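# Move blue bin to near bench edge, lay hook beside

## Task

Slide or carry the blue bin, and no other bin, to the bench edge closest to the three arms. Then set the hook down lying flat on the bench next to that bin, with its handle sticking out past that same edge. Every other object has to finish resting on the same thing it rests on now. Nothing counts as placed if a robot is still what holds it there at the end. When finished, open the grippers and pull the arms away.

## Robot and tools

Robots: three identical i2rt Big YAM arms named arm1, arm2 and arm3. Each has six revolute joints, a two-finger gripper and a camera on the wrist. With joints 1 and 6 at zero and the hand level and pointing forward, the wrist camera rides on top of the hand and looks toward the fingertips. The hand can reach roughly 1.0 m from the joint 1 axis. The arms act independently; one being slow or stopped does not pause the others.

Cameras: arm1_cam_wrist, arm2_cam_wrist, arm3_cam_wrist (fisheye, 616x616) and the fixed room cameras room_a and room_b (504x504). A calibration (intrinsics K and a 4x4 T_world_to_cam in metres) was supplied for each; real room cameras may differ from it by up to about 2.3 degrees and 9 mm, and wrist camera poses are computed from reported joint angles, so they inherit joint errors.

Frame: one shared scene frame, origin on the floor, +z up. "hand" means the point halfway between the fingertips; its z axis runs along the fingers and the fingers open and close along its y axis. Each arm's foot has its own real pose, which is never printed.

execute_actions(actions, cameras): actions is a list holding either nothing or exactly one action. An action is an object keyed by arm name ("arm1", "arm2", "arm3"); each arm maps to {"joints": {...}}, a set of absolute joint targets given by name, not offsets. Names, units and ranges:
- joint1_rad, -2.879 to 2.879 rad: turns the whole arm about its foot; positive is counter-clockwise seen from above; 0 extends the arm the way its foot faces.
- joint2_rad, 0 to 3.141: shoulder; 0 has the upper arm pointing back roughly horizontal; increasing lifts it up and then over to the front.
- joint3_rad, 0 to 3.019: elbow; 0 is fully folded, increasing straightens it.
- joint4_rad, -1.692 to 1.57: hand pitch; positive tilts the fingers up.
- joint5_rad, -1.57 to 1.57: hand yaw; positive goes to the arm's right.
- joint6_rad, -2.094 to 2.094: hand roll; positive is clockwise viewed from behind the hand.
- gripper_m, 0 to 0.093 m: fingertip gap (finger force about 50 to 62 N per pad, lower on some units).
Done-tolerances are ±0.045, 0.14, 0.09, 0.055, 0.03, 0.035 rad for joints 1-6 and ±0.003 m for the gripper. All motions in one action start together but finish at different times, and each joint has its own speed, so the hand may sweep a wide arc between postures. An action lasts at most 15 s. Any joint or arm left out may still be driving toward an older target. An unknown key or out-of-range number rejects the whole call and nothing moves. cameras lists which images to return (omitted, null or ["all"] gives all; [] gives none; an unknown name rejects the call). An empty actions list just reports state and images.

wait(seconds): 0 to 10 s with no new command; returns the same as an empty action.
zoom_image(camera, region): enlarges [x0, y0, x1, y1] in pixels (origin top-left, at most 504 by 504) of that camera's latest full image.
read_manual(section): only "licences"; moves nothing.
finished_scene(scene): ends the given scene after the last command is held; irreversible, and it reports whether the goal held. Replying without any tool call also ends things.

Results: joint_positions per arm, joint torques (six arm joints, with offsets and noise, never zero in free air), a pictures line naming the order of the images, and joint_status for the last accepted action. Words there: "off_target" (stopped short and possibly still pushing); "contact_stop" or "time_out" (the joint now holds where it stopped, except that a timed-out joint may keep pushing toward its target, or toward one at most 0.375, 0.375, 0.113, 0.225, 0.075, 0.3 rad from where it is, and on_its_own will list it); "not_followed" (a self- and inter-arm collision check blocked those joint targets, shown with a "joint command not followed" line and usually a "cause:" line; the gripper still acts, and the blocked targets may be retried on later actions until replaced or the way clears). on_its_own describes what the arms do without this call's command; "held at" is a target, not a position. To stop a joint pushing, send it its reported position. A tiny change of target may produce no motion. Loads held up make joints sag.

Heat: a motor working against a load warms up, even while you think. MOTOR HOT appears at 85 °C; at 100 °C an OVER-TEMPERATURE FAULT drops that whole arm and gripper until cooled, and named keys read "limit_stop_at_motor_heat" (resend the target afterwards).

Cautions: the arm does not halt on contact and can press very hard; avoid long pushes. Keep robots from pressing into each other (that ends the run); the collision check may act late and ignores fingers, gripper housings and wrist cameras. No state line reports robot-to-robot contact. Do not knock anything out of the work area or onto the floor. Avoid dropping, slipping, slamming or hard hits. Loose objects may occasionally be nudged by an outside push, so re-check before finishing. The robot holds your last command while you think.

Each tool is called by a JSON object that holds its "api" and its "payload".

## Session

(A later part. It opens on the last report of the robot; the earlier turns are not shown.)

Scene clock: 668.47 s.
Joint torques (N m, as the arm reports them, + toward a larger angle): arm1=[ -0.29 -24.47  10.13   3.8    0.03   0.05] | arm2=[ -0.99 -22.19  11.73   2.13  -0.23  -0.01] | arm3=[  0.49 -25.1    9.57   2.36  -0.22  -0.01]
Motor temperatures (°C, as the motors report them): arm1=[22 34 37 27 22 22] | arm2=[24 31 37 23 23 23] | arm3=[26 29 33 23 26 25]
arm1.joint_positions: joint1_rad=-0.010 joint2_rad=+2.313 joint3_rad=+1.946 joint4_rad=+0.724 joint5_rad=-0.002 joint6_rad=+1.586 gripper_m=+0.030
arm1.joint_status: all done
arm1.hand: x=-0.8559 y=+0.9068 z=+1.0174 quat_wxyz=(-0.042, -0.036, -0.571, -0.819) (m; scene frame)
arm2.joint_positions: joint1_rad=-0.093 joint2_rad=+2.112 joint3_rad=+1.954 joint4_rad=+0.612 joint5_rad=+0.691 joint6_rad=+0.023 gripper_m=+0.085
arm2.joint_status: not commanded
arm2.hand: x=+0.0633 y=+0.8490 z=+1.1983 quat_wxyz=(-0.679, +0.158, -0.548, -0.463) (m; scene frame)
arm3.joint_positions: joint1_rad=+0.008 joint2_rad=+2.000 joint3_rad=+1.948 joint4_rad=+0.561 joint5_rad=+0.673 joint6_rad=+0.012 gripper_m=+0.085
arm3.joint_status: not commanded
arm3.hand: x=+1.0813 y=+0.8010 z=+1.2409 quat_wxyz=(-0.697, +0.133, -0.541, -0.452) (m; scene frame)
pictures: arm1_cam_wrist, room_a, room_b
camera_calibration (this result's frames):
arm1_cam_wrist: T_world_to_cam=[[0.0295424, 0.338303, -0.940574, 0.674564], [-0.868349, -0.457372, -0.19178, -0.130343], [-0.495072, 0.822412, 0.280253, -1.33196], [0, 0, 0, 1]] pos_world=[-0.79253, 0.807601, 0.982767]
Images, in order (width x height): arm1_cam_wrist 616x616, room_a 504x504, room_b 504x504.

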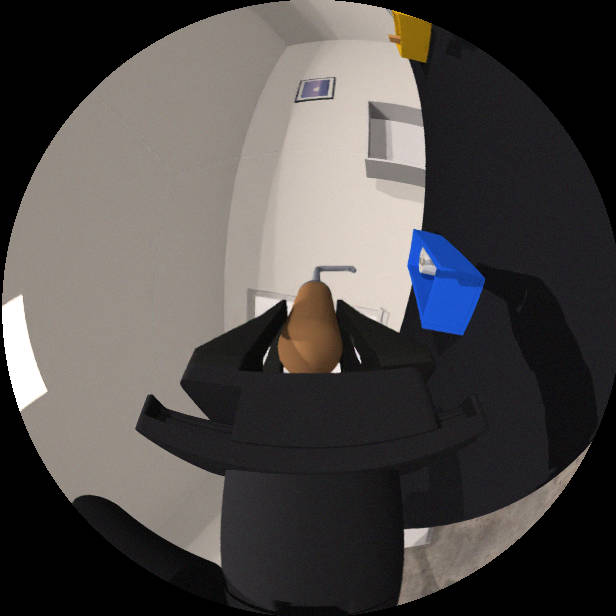

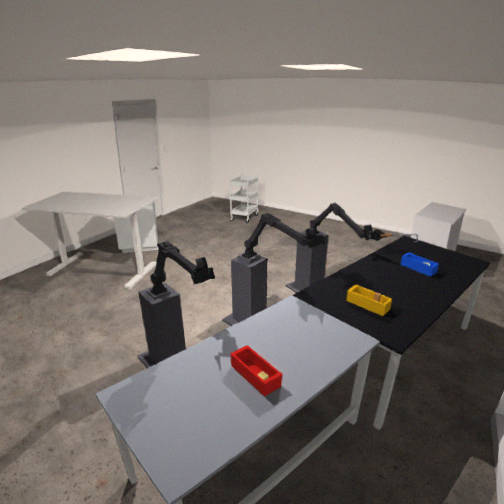

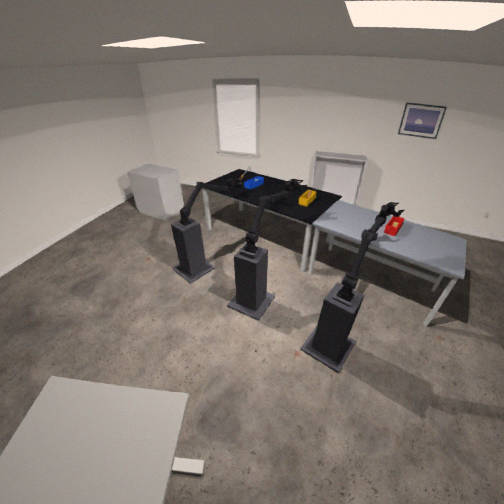

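{"api": "execute_actions", "payload": {"actions": [{"arm1": {"joints": {"joint3_rad": 1.74}}}], "cameras": ["arm1_cam_wrist", "room_a"]}}

Scene clock: 749.57 s.
Joint torques (N m, as the arm reports them, + toward a larger angle): arm1=[ -0.54 -24.17   9.33   3.61   0.01  -0.07] | arm2=[ -0.98 -20.91  11.46   1.85  -0.2    0.04] | arm3=[  0.31 -25.13   9.58   2.3   -0.23  -0.02]
Motor temperatures (°C, as the motors report them): arm1=[22 35 38 27 22 22] | arm2=[24 31 37 23 23 23] | arm3=[26 29 33 23 26 25]
arm1.joint_positions: joint1_rad=-0.010 joint2_rad=+2.324 joint3_rad=+1.714 joint4_rad=+0.732 joint5_rad=-0.002 joint6_rad=+1.594 gripper_m=+0.030
arm1.joint_status: all done
arm1.hand: x=-0.8588 y=+0.8792 z=+0.8757 quat_wxyz=(-0.035, -0.045, -0.663, -0.746) (m; scene frame)
arm2.joint_positions: joint1_rad=-0.093 joint2_rad=+2.112 joint3_rad=+1.954 joint4_rad=+0.612 joint5_rad=+0.691 joint6_rad=+0.023 gripper_m=+0.085
arm2.joint_status: not commanded
arm2.hand: x=+0.0633 y=+0.8490 z=+1.1983 quat_wxyz=(-0.679, +0.158, -0.548, -0.463) (m; scene frame)
arm3.joint_positions: joint1_rad=+0.008 joint2_rad=+2.000 joint3_rad=+1.948 joint4_rad=+0.561 joint5_rad=+0.673 joint6_rad=+0.012 gripper_m=+0.085
arm3.joint_status: not commanded
arm3.hand: x=+1.0813 y=+0.8010 z=+1.2409 quat_wxyz=(-0.697, +0.133, -0.541, -0.452) (m; scene frame)
pictures: arm1_cam_wrist, room_a
camera_calibration (this result's frames):
arm1_cam_wrist: T_world_to_cam=[[-0.00527048, 0.111333, -0.993769, 0.766944], [-0.872014, -0.486928, -0.0499265, -0.27413], [-0.489452, 0.866318, 0.0996507, -1.14659], [0, 0, 0, 1]] pos_world=[-0.796205, 0.774444, 0.862737]
Images, in order (width x height): arm1_cam_wrist 616x616, room_a 504x504.

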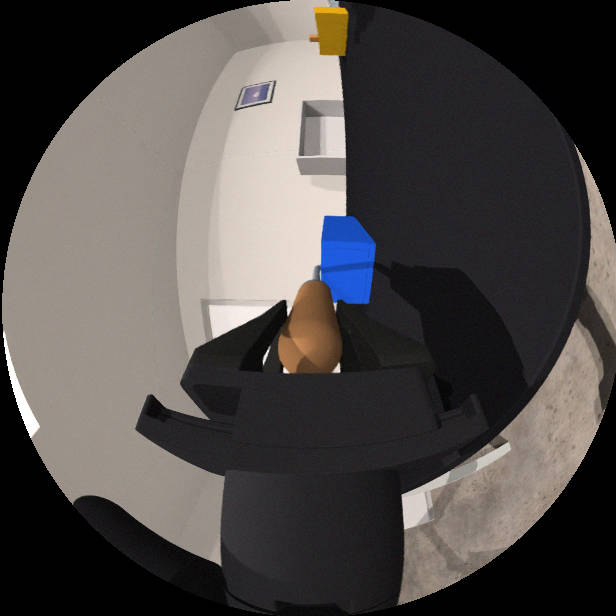

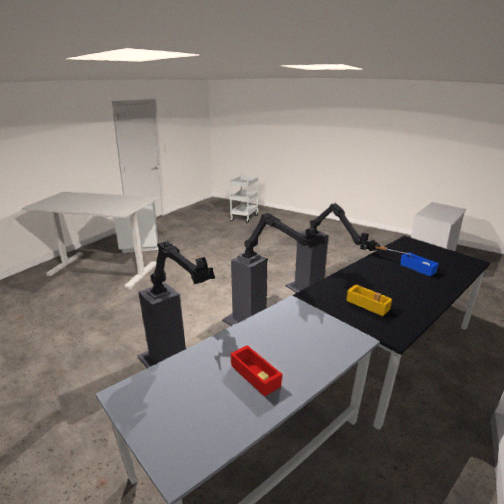

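{"api": "zoom_image", "payload": {"camera": "arm1_cam_wrist", "region": [260, 200, 420, 330]}}

{"api": "zoom_image", "payload": {"camera": "room_a", "region": [340, 220, 460, 290]}}

Region (260, 200, 420, 330) of arm1_cam_wrist's 616x616 image, scaled by 3.150, with more detail than that image has; it fills the top 410 rows of this view, and the rest is white.

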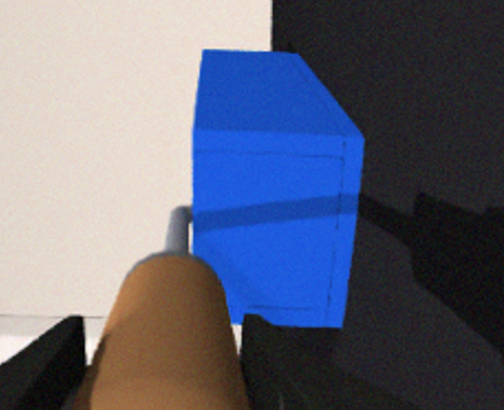

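Region (340, 220, 460, 290) of room_a's 504x504 image, scaled by 4.200, with more detail than that image has; it fills the top 294 rows of this view, and the rest is white.

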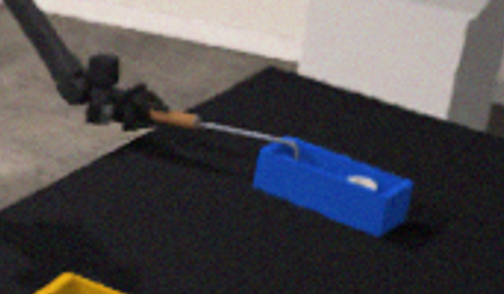

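{"api": "execute_actions", "payload": {"actions": [{"arm1": {"joints": {"joint2_rad": 2.055, "joint3_rad": 1.427}}}], "cameras": ["arm1_cam_wrist", "room_a"]}}

Scene clock: 798.93 s.
Joint torques (N m, as the arm reports them, + toward a larger angle): arm1=[ -0.33 -19.53   8.1    3.73  -0.06  -0.07] | arm2=[ -1.24 -22.34  11.7    1.83  -0.13  -0.04] | arm3=[  0.49 -25.     9.6    2.32  -0.22  -0.01]
Motor temperatures (°C, as the motors report them): arm1=[22 36 37 27 22 22] | arm2=[24 31 37 23 23 23] | arm3=[26 29 33 23 26 25]
arm1.joint_positions: joint1_rad=-0.010 joint2_rad=+2.072 joint3_rad=+1.416 joint4_rad=+0.732 joint5_rad=-0.001 joint6_rad=+1.594 gripper_m=+0.030
arm1.joint_status: all done
arm1.hand: x=-0.8676 y=+0.8036 z=+0.9209 quat_wxyz=(-0.035, -0.047, -0.680, -0.731) (m; scene frame)
arm2.joint_positions: joint1_rad=-0.093 joint2_rad=+2.112 joint3_rad=+1.954 joint4_rad=+0.612 joint5_rad=+0.691 joint6_rad=+0.023 gripper_m=+0.085
arm2.joint_status: not commanded
arm2.hand: x=+0.0633 y=+0.8490 z=+1.1983 quat_wxyz=(-0.679, +0.158, -0.548, -0.463) (m; scene frame)
arm3.joint_positions: joint1_rad=+0.008 joint2_rad=+2.000 joint3_rad=+1.948 joint4_rad=+0.561 joint5_rad=+0.673 joint6_rad=+0.012 gripper_m=+0.085
arm3.joint_status: not commanded
arm3.hand: x=+1.0813 y=+0.8010 z=+1.2409 quat_wxyz=(-0.697, +0.133, -0.541, -0.452) (m; scene frame)
pictures: arm1_cam_wrist, room_a
camera_calibration (this result's frames):
arm1_cam_wrist: T_world_to_cam=[[-0.0105378, 0.0668473, -0.997708, 0.855093], [-0.873001, -0.487156, -0.0234193, -0.341417], [-0.487605, 0.870753, 0.0634913, -1.05858], [0, 0, 0, 1]] pos_world=[-0.805213, 0.698273, 0.912347]
Images, in order (width x height): arm1_cam_wrist 616x616, room_a 504x504.

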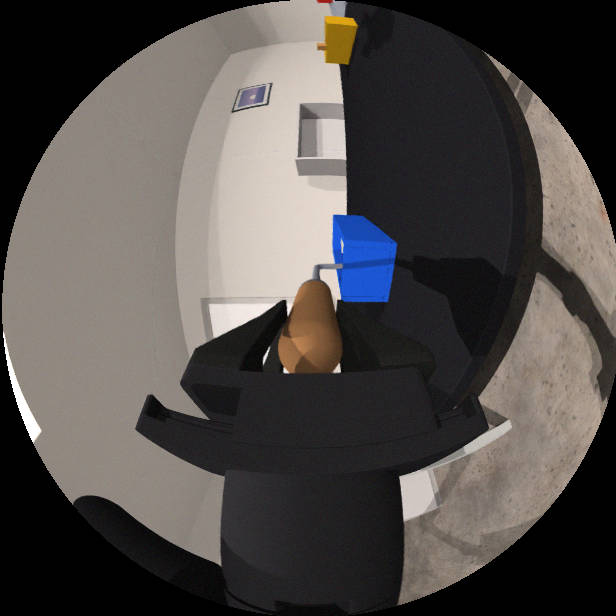

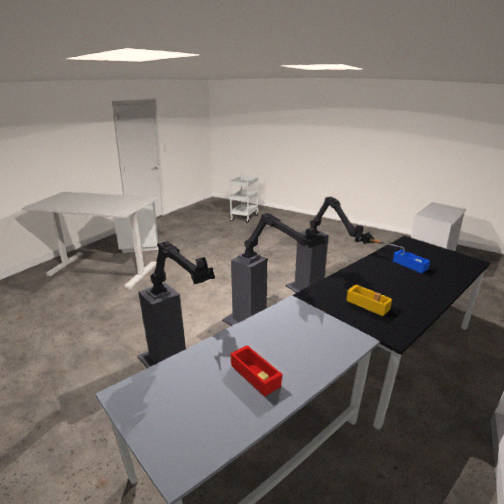

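{"api": "execute_actions", "payload": {"actions": [{"arm1": {"joints": {"joint2_rad": 1.76, "joint3_rad": 1.025}}}], "cameras": ["arm1_cam_wrist", "room_a"]}}

Scene clock: 816.17 s.
Joint torques (N m, as the arm reports them, + toward a larger angle): arm1=[ -0.85 -14.73   7.51   3.63  -0.03  -0.03] | arm2=[ -0.6  -21.19  11.39   2.07  -0.17  -0.12] | arm3=[  0.31 -25.06   9.61   2.35  -0.21   0.  ]
Motor temperatures (°C, as the motors report them): arm1=[22 35 36 27 22 22] | arm2=[24 31 37 23 23 23] | arm3=[26 29 33 23 26 25]
arm1.joint_positions: joint1_rad=-0.010 joint2_rad=+1.774 joint3_rad=+1.013 joint4_rad=+0.732 joint5_rad=+0.000 joint6_rad=+1.594 gripper_m=+0.030
arm1.joint_status: all done
arm1.hand: x=-0.8821 y=+0.6803 z=+0.9224 quat_wxyz=(-0.034, -0.050, -0.717, -0.694) (m; scene frame)
arm2.joint_positions: joint1_rad=-0.093 joint2_rad=+2.112 joint3_rad=+1.954 joint4_rad=+0.612 joint5_rad=+0.691 joint6_rad=+0.023 gripper_m=+0.085
arm2.joint_status: not commanded
arm2.hand: x=+0.0633 y=+0.8490 z=+1.1983 quat_wxyz=(-0.679, +0.158, -0.548, -0.463) (m; scene frame)
arm3.joint_positions: joint1_rad=+0.008 joint2_rad=+2.000 joint3_rad=+1.948 joint4_rad=+0.561 joint5_rad=+0.673 joint6_rad=+0.012 gripper_m=+0.085
arm3.joint_status: not commanded
arm3.hand: x=+1.0813 y=+0.8010 z=+1.2409 quat_wxyz=(-0.697, +0.133, -0.541, -0.452) (m; scene frame)
pictures: arm1_cam_wrist, room_a
camera_calibration (this result's frames):
arm1_cam_wrist: T_world_to_cam=[[-0.0229487, -0.0379944, -0.999014, 0.926274], [-0.873389, -0.485497, 0.0385273, -0.472654], [-0.486483, 0.873412, -0.0220423, -0.880327], [0, 0, 0, 1]] pos_world=[-0.819818, 0.574609, 0.924166]
Images, in order (width x height): arm1_cam_wrist 616x616, room_a 504x504.

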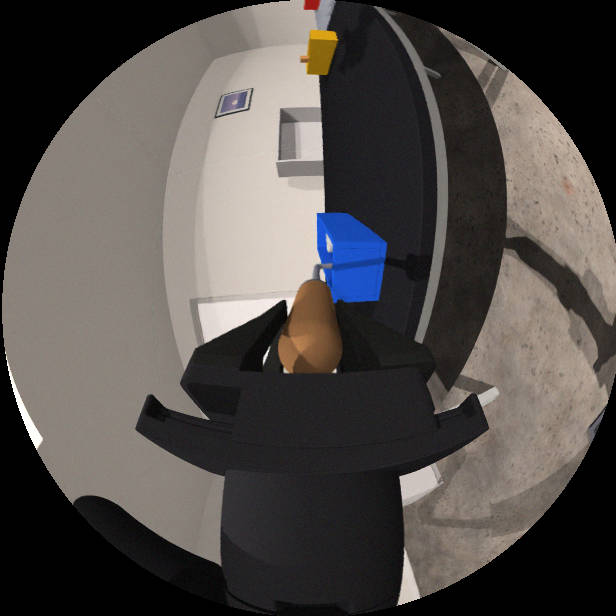

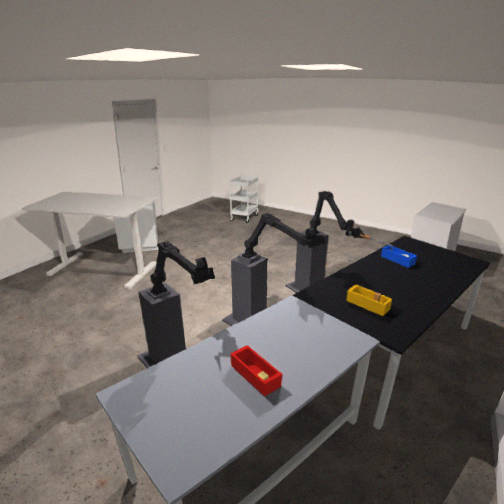

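{"api": "execute_actions", "payload": {"actions": []}}

Scene clock: 831.83 s.
Joint torques (N m, as the arm reports them, + toward a larger angle): arm1=[ -0.13 -14.94   7.79   3.8   -0.07  -0.04] | arm2=[  0.   -21.19  11.64   2.12  -0.18  -0.06] | arm3=[  0.55 -25.11   9.59   2.28  -0.21   0.  ]
Motor temperatures (°C, as the motors report them): arm1=[22 34 36 27 22 22] | arm2=[24 31 37 23 23 23] | arm3=[26 29 33 23 26 25]
arm1.joint_positions: joint1_rad=-0.010 joint2_rad=+1.774 joint3_rad=+1.013 joint4_rad=+0.732 joint5_rad=+0.000 joint6_rad=+1.594 gripper_m=+0.030
arm1.joint_status: all done
arm1.hand: x=-0.8821 y=+0.6803 z=+0.9224 quat_wxyz=(-0.034, -0.050, -0.717, -0.694) (m; scene frame)
arm2.joint_positions: joint1_rad=-0.093 joint2_rad=+2.112 joint3_rad=+1.954 joint4_rad=+0.612 joint5_rad=+0.691 joint6_rad=+0.023 gripper_m=+0.085
arm2.joint_status: not commanded
arm2.hand: x=+0.0633 y=+0.8490 z=+1.1983 quat_wxyz=(-0.679, +0.158, -0.548, -0.463) (m; scene frame)
arm3.joint_positions: joint1_rad=+0.008 joint2_rad=+2.000 joint3_rad=+1.948 joint4_rad=+0.561 joint5_rad=+0.673 joint6_rad=+0.012 gripper_m=+0.085
arm3.joint_status: not commanded
arm3.hand: x=+1.0813 y=+0.8010 z=+1.2409 quat_wxyz=(-0.697, +0.133, -0.541, -0.452) (m; scene frame)
pictures: arm1_cam_wrist, arm2_cam_wrist, arm3_cam_wrist, room_a, room_b
camera_calibration (this result's frames):
arm1_cam_wrist: T_world_to_cam=[[-0.0229487, -0.0379944, -0.999014, 0.926274], [-0.873389, -0.485497, 0.0385273, -0.472654], [-0.486483, 0.873412, -0.0220423, -0.880327], [0, 0, 0, 1]] pos_world=[-0.819818, 0.574609, 0.924166]
arm2_cam_wrist: T_world_to_cam=[[0.806827, -0.516096, -0.287533, 0.737093], [-0.365507, -0.0536879, -0.929259, 1.1886], [0.46415, 0.854847, -0.231953, -0.348001], [0, 0, 0, 1]] pos_world=[0.00126118, 0.741712, 1.23574]
arm3_cam_wrist: T_world_to_cam=[[0.780795, -0.558466, -0.280133, -0.0509824], [-0.34216, -0.00705485, -0.939615, 1.54552], [0.522767, 0.829497, -0.196593, -0.860891], [0, 0, 0, 1]] pos_world=[1.01867, 0.696538, 1.26867]
Images, in order (width x height): arm1_cam_wrist 616x616, arm2_cam_wrist 616x616, arm3_cam_wrist 616x616, room_a 504x504, room_b 504x504.

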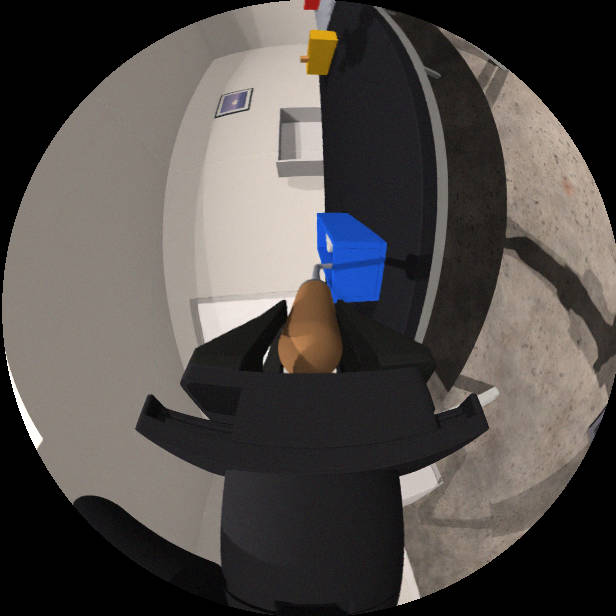

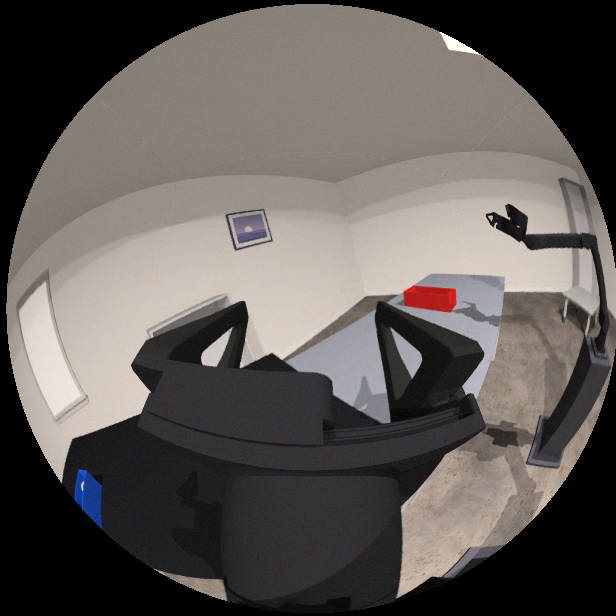

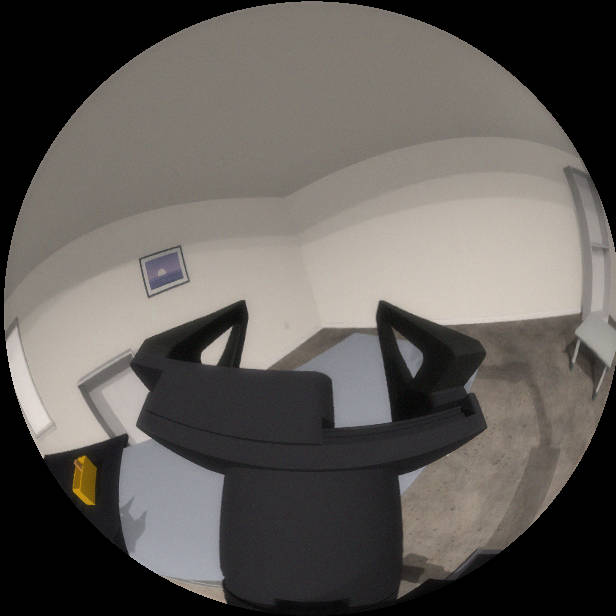

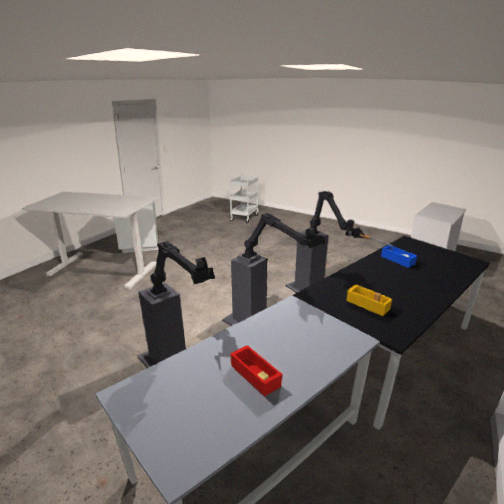

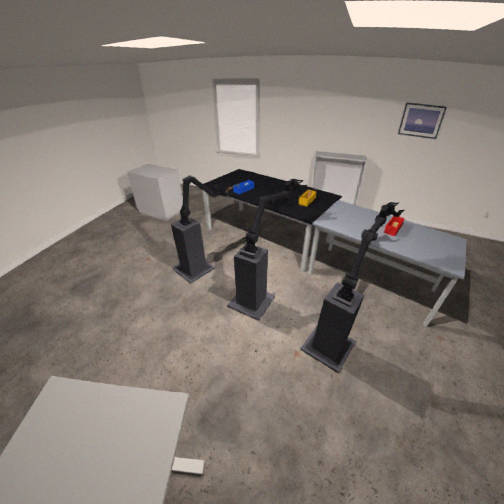

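{"api": "zoom_image", "payload": {"camera": "arm1_cam_wrist", "region": [280, 180, 480, 380]}}

Region (280, 180, 480, 380) of arm1_cam_wrist's 616x616 image, scaled by 2.520, with more detail than that image has.

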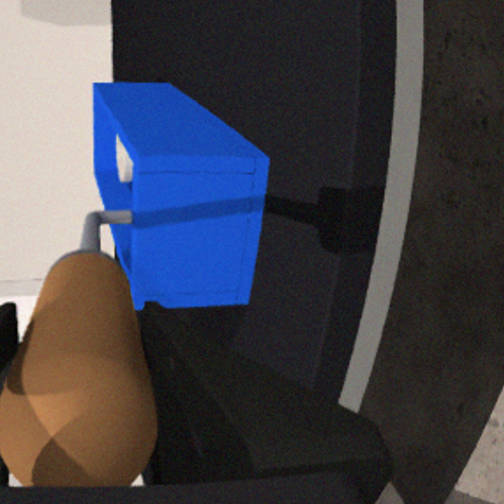

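{"api": "zoom_image", "payload": {"camera": "room_a", "region": [330, 210, 450, 290]}}

{"api": "zoom_image", "payload": {"camera": "room_b", "region": [180, 160, 280, 220]}}

Region (330, 210, 450, 290) of room_a's 504x504 image, scaled by 4.200, with more detail than that image has.

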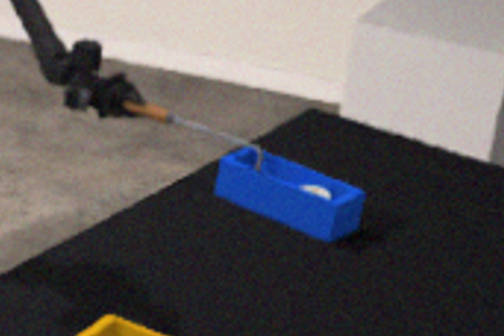

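Region (180, 160, 280, 220) of room_b's 504x504 image, scaled by 5.040, with more detail than that image has; it fills the top 302 rows of this view, and the rest is white.

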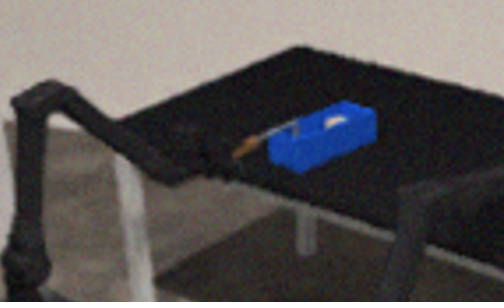

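{"api": "execute_actions", "payload": {"actions": [{"arm1": {"joints": {"joint2_rad": 1.536, "joint3_rad": 0.776}}}], "cameras": ["arm1_cam_wrist", "room_a"]}}

Scene clock: 878.07 s.
Joint torques (N m, as the arm reports them, + toward a larger angle): arm1=[ -1.2  -12.11   7.65   3.6   -0.12  -0.03] | arm2=[ -1.47 -22.08  11.43   1.89  -0.16  -0.07] | arm3=[  0.42 -25.13   9.55   2.31  -0.21   0.  ]
Motor temperatures (°C, as the motors report them): arm1=[22 33 36 27 22 22] | arm2=[24 31 37 23 23 23] | arm3=[26 29 33 23 26 25]
arm1.joint_positions: joint1_rad=-0.010 joint2_rad=+1.556 joint3_rad=+0.762 joint4_rad=+0.732 joint5_rad=+0.001 joint6_rad=+1.594 gripper_m=+0.030
arm1.joint_status: all done
arm1.hand: x=-0.8925 y=+0.5911 z=+0.9285 quat_wxyz=(-0.034, -0.051, -0.728, -0.683) (m; scene frame)
arm2.joint_positions: joint1_rad=-0.093 joint2_rad=+2.112 joint3_rad=+1.954 joint4_rad=+0.612 joint5_rad=+0.691 joint6_rad=+0.023 gripper_m=+0.085
arm2.joint_status: not commanded
arm2.hand: x=+0.0633 y=+0.8490 z=+1.1983 quat_wxyz=(-0.679, +0.158, -0.548, -0.463) (m; scene frame)
arm3.joint_positions: joint1_rad=+0.008 joint2_rad=+2.000 joint3_rad=+1.948 joint4_rad=+0.561 joint5_rad=+0.673 joint6_rad=+0.012 gripper_m=+0.085
arm3.joint_status: not commanded
arm3.hand: x=+1.0813 y=+0.8010 z=+1.2409 quat_wxyz=(-0.697, +0.133, -0.541, -0.452) (m; scene frame)
pictures: arm1_cam_wrist, room_a
camera_calibration (this result's frames):
arm1_cam_wrist: T_world_to_cam=[[-0.02676, -0.0701187, -0.99718, 0.942597], [-0.873611, -0.483226, 0.0574229, -0.544446], [-0.485889, 0.872683, -0.0483253, -0.781931], [0, 0, 0, 1]] pos_world=[-0.830341, 0.485382, 0.933415]
Images, in order (width x height): arm1_cam_wrist 616x616, room_a 504x504.

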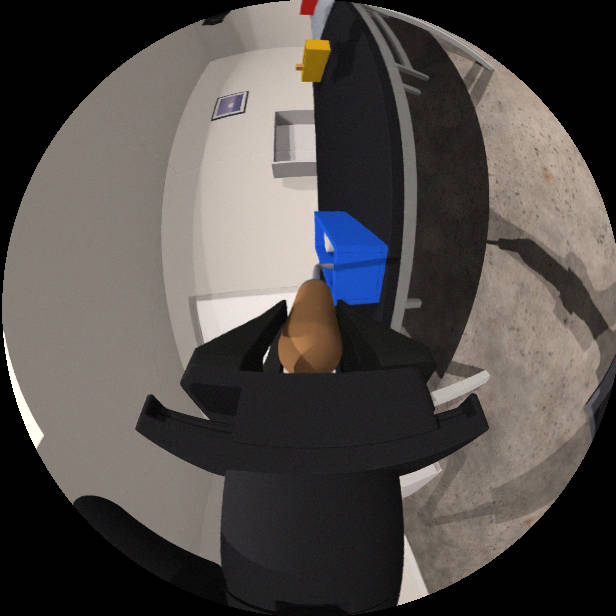

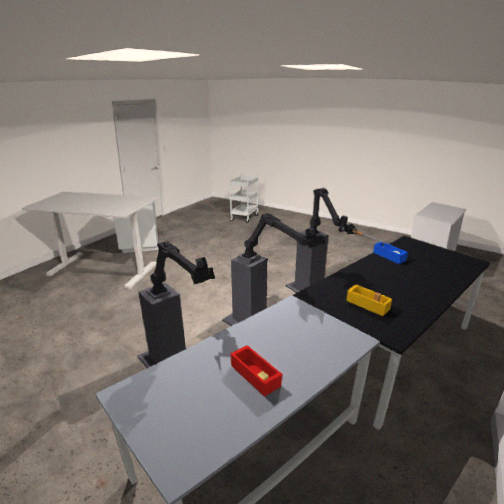

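{"api": "zoom_image", "payload": {"camera": "arm1_cam_wrist", "region": [300, 190, 440, 330]}}

{"api": "zoom_image", "payload": {"camera": "room_a", "region": [330, 210, 450, 290]}}

Region (300, 190, 440, 330) of arm1_cam_wrist's 616x616 image, scaled by 3.600, with more detail than that image has.

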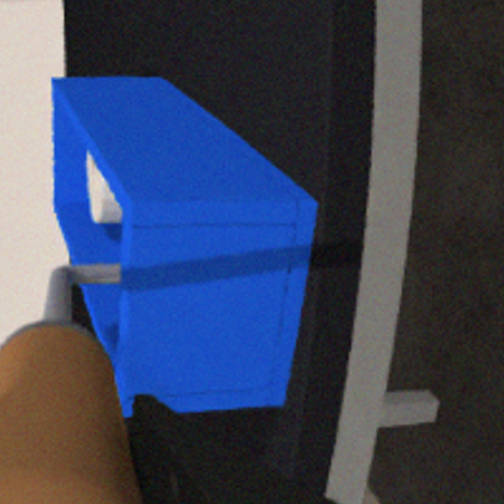

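Region (330, 210, 450, 290) of room_a's 504x504 image, scaled by 4.200, with more detail than that image has.

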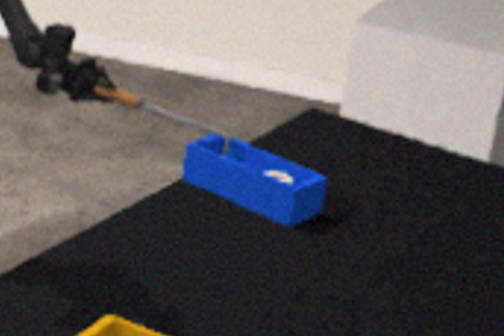

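{"api": "execute_actions", "payload": {"actions": [{"arm1": {"joints": {"joint1_rad": -0.068, "joint2_rad": 2.10, "joint3_rad": 1.383, "joint4_rad": 1.29, "joint6_rad": -0.03}}}], "cameras": ["arm1_cam_wrist", "room_a", "room_b"]}}

Scene clock: 1000.23 s.
Joint torques (N m, as the arm reports them, + toward a larger angle): arm1=[ -1.06 -19.26  11.26   3.41   0.1   -0.26] | arm2=[ -0.63 -22.21  11.46   2.03  -0.17  -0.04] | arm3=[  0.33 -25.1    9.59   2.26  -0.21  -0.01]
Motor temperatures (°C, as the motors report them): arm1=[22 32 35 27 22 22] | arm2=[24 31 37 23 23 23] | arm3=[26 29 33 23 26 25]
arm1.joint_positions: joint1_rad=-0.062 joint2_rad=+2.117 joint3_rad=+1.314 joint4_rad=+1.250 joint5_rad=-0.003 joint6_rad=-0.014 gripper_m=+0.030
arm1.joint_status: all done
arm1.hand: x=-0.8342 y=+0.7508 z=+0.9552 quat_wxyz=(-0.650, +0.349, -0.405, -0.540) (m; scene frame)
arm2.joint_positions: joint1_rad=-0.093 joint2_rad=+2.112 joint3_rad=+1.954 joint4_rad=+0.612 joint5_rad=+0.691 joint6_rad=+0.023 gripper_m=+0.085
arm2.joint_status: not commanded
arm2.hand: x=+0.0633 y=+0.8490 z=+1.1983 quat_wxyz=(-0.679, +0.158, -0.548, -0.463) (m; scene frame)
arm3.joint_positions: joint1_rad=+0.008 joint2_rad=+2.000 joint3_rad=+1.948 joint4_rad=+0.561 joint5_rad=+0.673 joint6_rad=+0.012 gripper_m=+0.085
arm3.joint_status: not commanded
arm3.hand: x=+1.0813 y=+0.8010 z=+1.2409 quat_wxyz=(-0.697, +0.133, -0.541, -0.452) (m; scene frame)
pictures: arm1_cam_wrist, room_a, room_b
camera_calibration (this result's frames):
arm1_cam_wrist: T_world_to_cam=[[0.983612, -0.179609, 0.0157628, 0.939485], [-0.0175497, -0.182385, -0.983071, 1.06435], [0.179443, 0.966683, -0.182548, -0.279033], [0, 0, 0, 1]] pos_world=[-0.855339, 0.632599, 0.980589]
Images, in order (width x height): arm1_cam_wrist 616x616, room_a 504x504, room_b 504x504.

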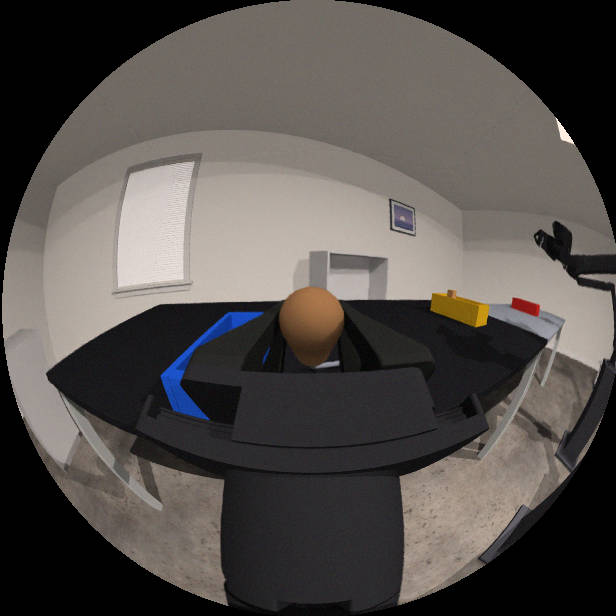

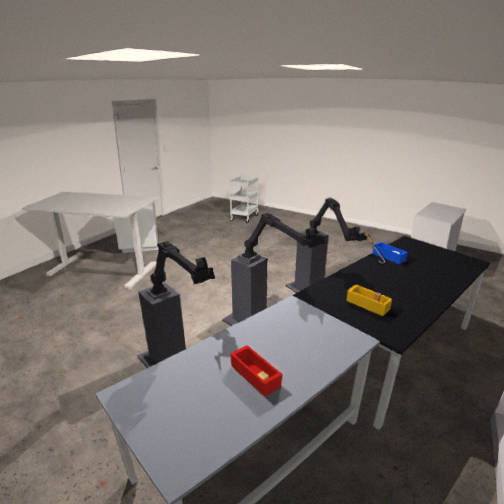

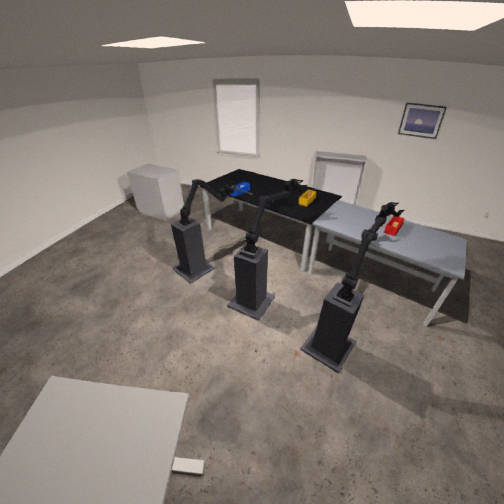

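{"api": "zoom_image", "payload": {"camera": "room_a", "region": [330, 210, 450, 290]}}

{"api": "zoom_image", "payload": {"camera": "arm1_cam_wrist", "region": [140, 270, 440, 430]}}

{"api": "zoom_image", "payload": {"camera": "room_b", "region": [180, 160, 280, 220]}}

Region (330, 210, 450, 290) of room_a's 504x504 image, scaled by 4.200, with more detail than that image has.

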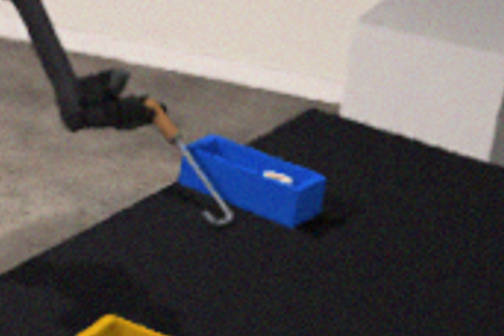

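Region (140, 270, 440, 430) of arm1_cam_wrist's 616x616 image, scaled by 1.680, with more detail than that image has; it fills the top 269 rows of this view, and the rest is white.

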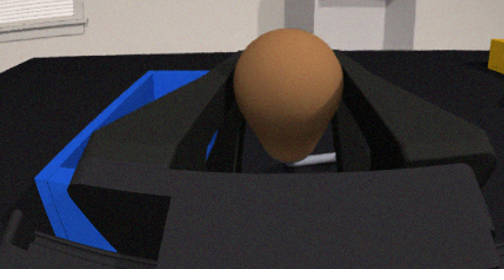

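Region (180, 160, 280, 220) of room_b's 504x504 image, scaled by 5.040, with more detail than that image has; it fills the top 302 rows of this view, and the rest is white.

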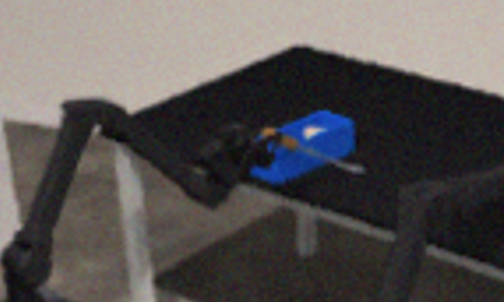

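{"api": "execute_actions", "payload": {"actions": [{"arm1": {"joints": {"joint2_rad": 2.322}}}], "cameras": ["arm1_cam_wrist", "room_a", "room_b"]}}

Scene clock: 1062.53 s.
Joint torques (N m, as the arm reports them, + toward a larger angle): arm1=[ -0.41 -19.93   7.28   2.04   0.03  -0.18] | arm2=[ -1.2  -21.48  11.66   1.97  -0.18   0.  ] | arm3=[  0.38 -25.11   9.57   2.32  -0.21   0.01]
Motor temperatures (°C, as the motors report them): arm1=[22 33 38 27 22 22] | arm2=[24 31 37 23 23 23] | arm3=[26 29 33 23 26 25]
arm1.joint_positions: joint1_rad=-0.062 joint2_rad=+2.339 joint3_rad=+1.354 joint4_rad=+1.283 joint5_rad=-0.002 joint6_rad=-0.022 gripper_m=+0.030
arm1.joint_status: all done
arm1.hand: x=-0.8310 y=+0.7665 z=+0.8155 quat_wxyz=(-0.620, +0.390, -0.450, -0.511) (m; scene frame)
arm2.joint_positions: joint1_rad=-0.093 joint2_rad=+2.112 joint3_rad=+1.954 joint4_rad=+0.612 joint5_rad=+0.691 joint6_rad=+0.023 gripper_m=+0.085
arm2.joint_status: not commanded
arm2.hand: x=+0.0633 y=+0.8490 z=+1.1983 quat_wxyz=(-0.679, +0.158, -0.548, -0.463) (m; scene frame)
arm3.joint_positions: joint1_rad=+0.008 joint2_rad=+2.000 joint3_rad=+1.948 joint4_rad=+0.561 joint5_rad=+0.673 joint6_rad=+0.012 gripper_m=+0.085
arm3.joint_status: not commanded
arm3.hand: x=+1.0813 y=+0.8010 z=+1.2409 quat_wxyz=(-0.697, +0.133, -0.541, -0.452) (m; scene frame)
pictures: arm1_cam_wrist, room_a, room_b
camera_calibration (this result's frames):
arm1_cam_wrist: T_world_to_cam=[[0.983195, -0.180906, 0.0244893, 0.934866], [-0.0359211, -0.323237, -0.945636, 0.992049], [0.178987, 0.928865, -0.324303, -0.176063], [0, 0, 0, 1]] pos_world=[-0.852007, 0.653329, 0.858125]
Images, in order (width x height): arm1_cam_wrist 616x616, room_a 504x504, room_b 504x504.

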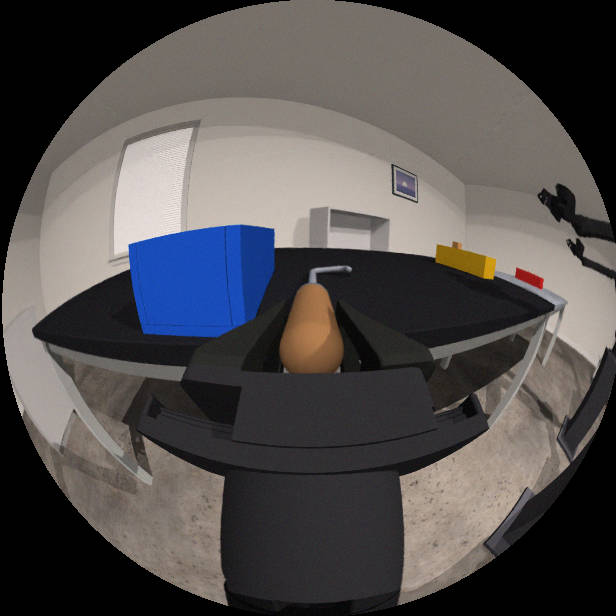

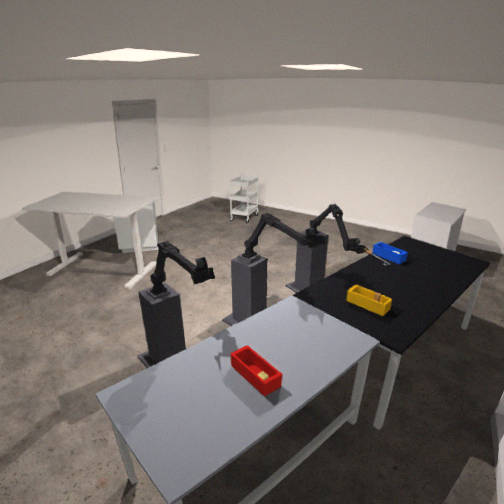

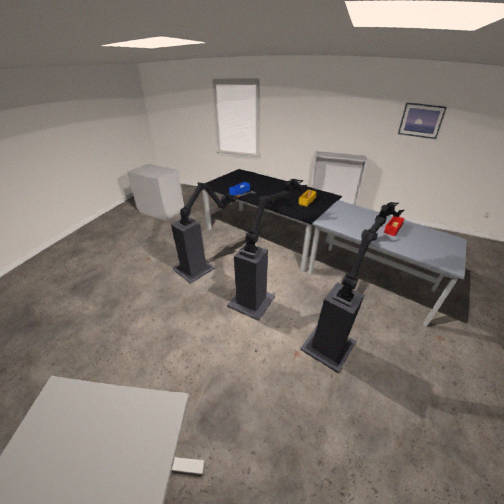

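{"api": "zoom_image", "payload": {"camera": "arm1_cam_wrist", "region": [100, 210, 380, 390]}}

{"api": "zoom_image", "payload": {"camera": "room_a", "region": [330, 210, 450, 290]}}

Region (100, 210, 380, 390) of arm1_cam_wrist's 616x616 image, scaled by 1.800, with more detail than that image has; it fills the top 324 rows of this view, and the rest is white.

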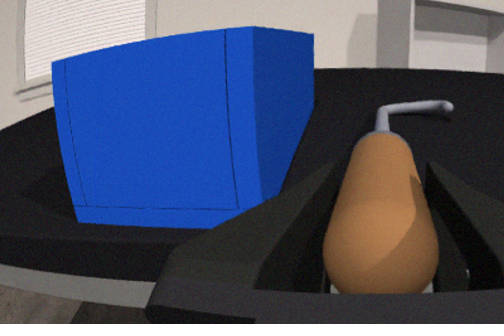

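Region (330, 210, 450, 290) of room_a's 504x504 image, scaled by 4.200, with more detail than that image has.

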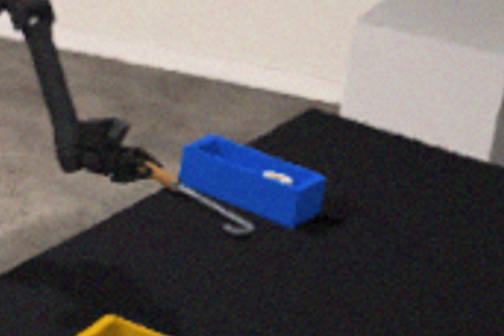

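{"api": "zoom_image", "payload": {"camera": "arm1_cam_wrist", "region": [120, 300, 250, 370]}}

Region (120, 300, 250, 370) of arm1_cam_wrist's 616x616 image, scaled by 3.877, with more detail than that image has; it fills the top 271 rows of this view, and the rest is white.

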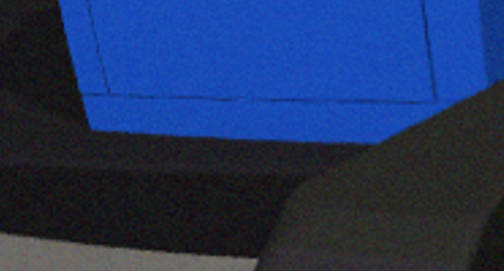

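{"api": "execute_actions", "payload": {"actions": [{"arm1": {"joints": {"gripper_m": 0.085, "joint3_rad": 0.90}}}], "cameras": ["arm1_cam_wrist", "room_a", "room_b"]}}

Scene clock: 1110.70 s.
Joint torques (N m, as the arm reports them, + toward a larger angle): arm1=[ -0.96 -13.72   2.12   2.23  -0.02  -0.19] | arm2=[  0.59 -21.66  11.68   1.8   -0.22  -0.07] | arm3=[  0.2  -25.06   9.55   2.31  -0.22   0.  ]
Motor temperatures (°C, as the motors report them): arm1=[22 34 35 27 22 22] | arm2=[24 31 37 23 23 23] | arm3=[26 29 33 23 26 25]
arm1.joint_positions: joint1_rad=-0.062 joint2_rad=+2.316 joint3_rad=+0.901 joint4_rad=+1.283 joint5_rad=-0.002 joint6_rad=-0.022 gripper_m=+0.085
arm1.joint_status: all done
arm1.hand: x=-0.8559 y=+0.6194 z=+0.6590 quat_wxyz=(-0.508, +0.493, -0.570, -0.418) (m; scene frame)
arm2.joint_positions: joint1_rad=-0.093 joint2_rad=+2.112 joint3_rad=+1.954 joint4_rad=+0.612 joint5_rad=+0.691 joint6_rad=+0.023 gripper_m=+0.085
arm2.joint_status: not commanded
arm2.hand: x=+0.0633 y=+0.8490 z=+1.1983 quat_wxyz=(-0.679, +0.158, -0.548, -0.463) (m; scene frame)
arm3.joint_positions: joint1_rad=+0.008 joint2_rad=+2.000 joint3_rad=+1.948 joint4_rad=+0.561 joint5_rad=+0.673 joint6_rad=+0.012 gripper_m=+0.085
arm3.joint_status: not commanded
arm3.hand: x=+1.0813 y=+0.8010 z=+1.2409 quat_wxyz=(-0.697, +0.133, -0.541, -0.452) (m; scene frame)
pictures: arm1_cam_wrist, room_a, room_b
camera_calibration (this result's frames):
arm1_cam_wrist: T_world_to_cam=[[0.984938, -0.170719, 0.0274309, 0.929801], [-0.0982361, -0.683049, -0.723736, 0.818975], [0.142292, 0.71014, -0.689531, 0.258997], [0, 0, 0, 1]] pos_world=[-0.872197, 0.53421, 0.745803]
Images, in order (width x height): arm1_cam_wrist 616x616, room_a 504x504, room_b 504x504.

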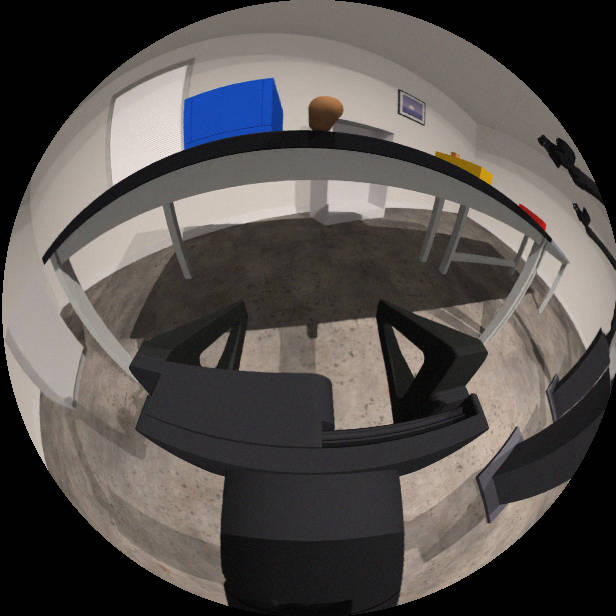

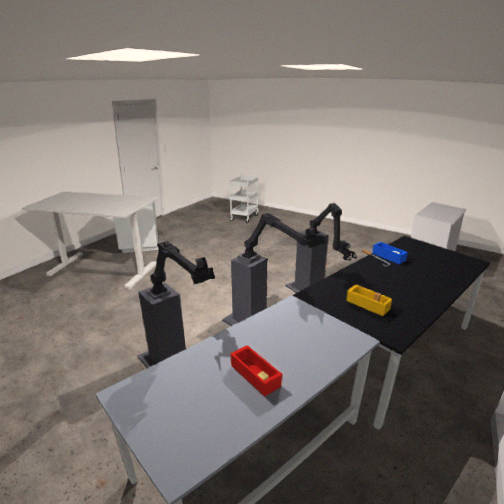

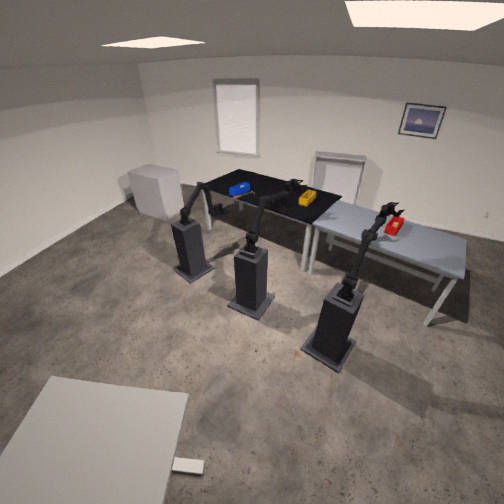

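{"api": "zoom_image", "payload": {"camera": "room_a", "region": [330, 210, 450, 290]}}

{"api": "zoom_image", "payload": {"camera": "room_b", "region": [180, 160, 280, 220]}}

Region (330, 210, 450, 290) of room_a's 504x504 image, scaled by 4.200, with more detail than that image has.

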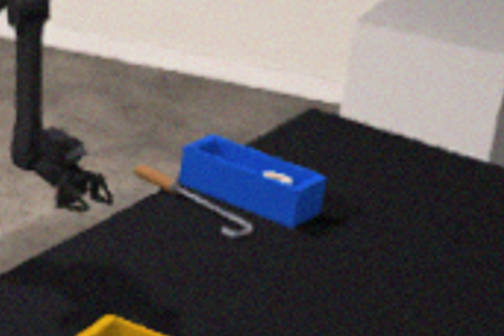

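Region (180, 160, 280, 220) of room_b's 504x504 image, scaled by 5.040, with more detail than that image has; it fills the top 302 rows of this view, and the rest is white.

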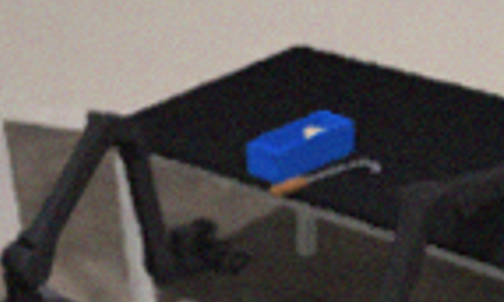

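{"api": "finished_scene", "payload": {"scene": 2}}

The scene is finished: the task was done.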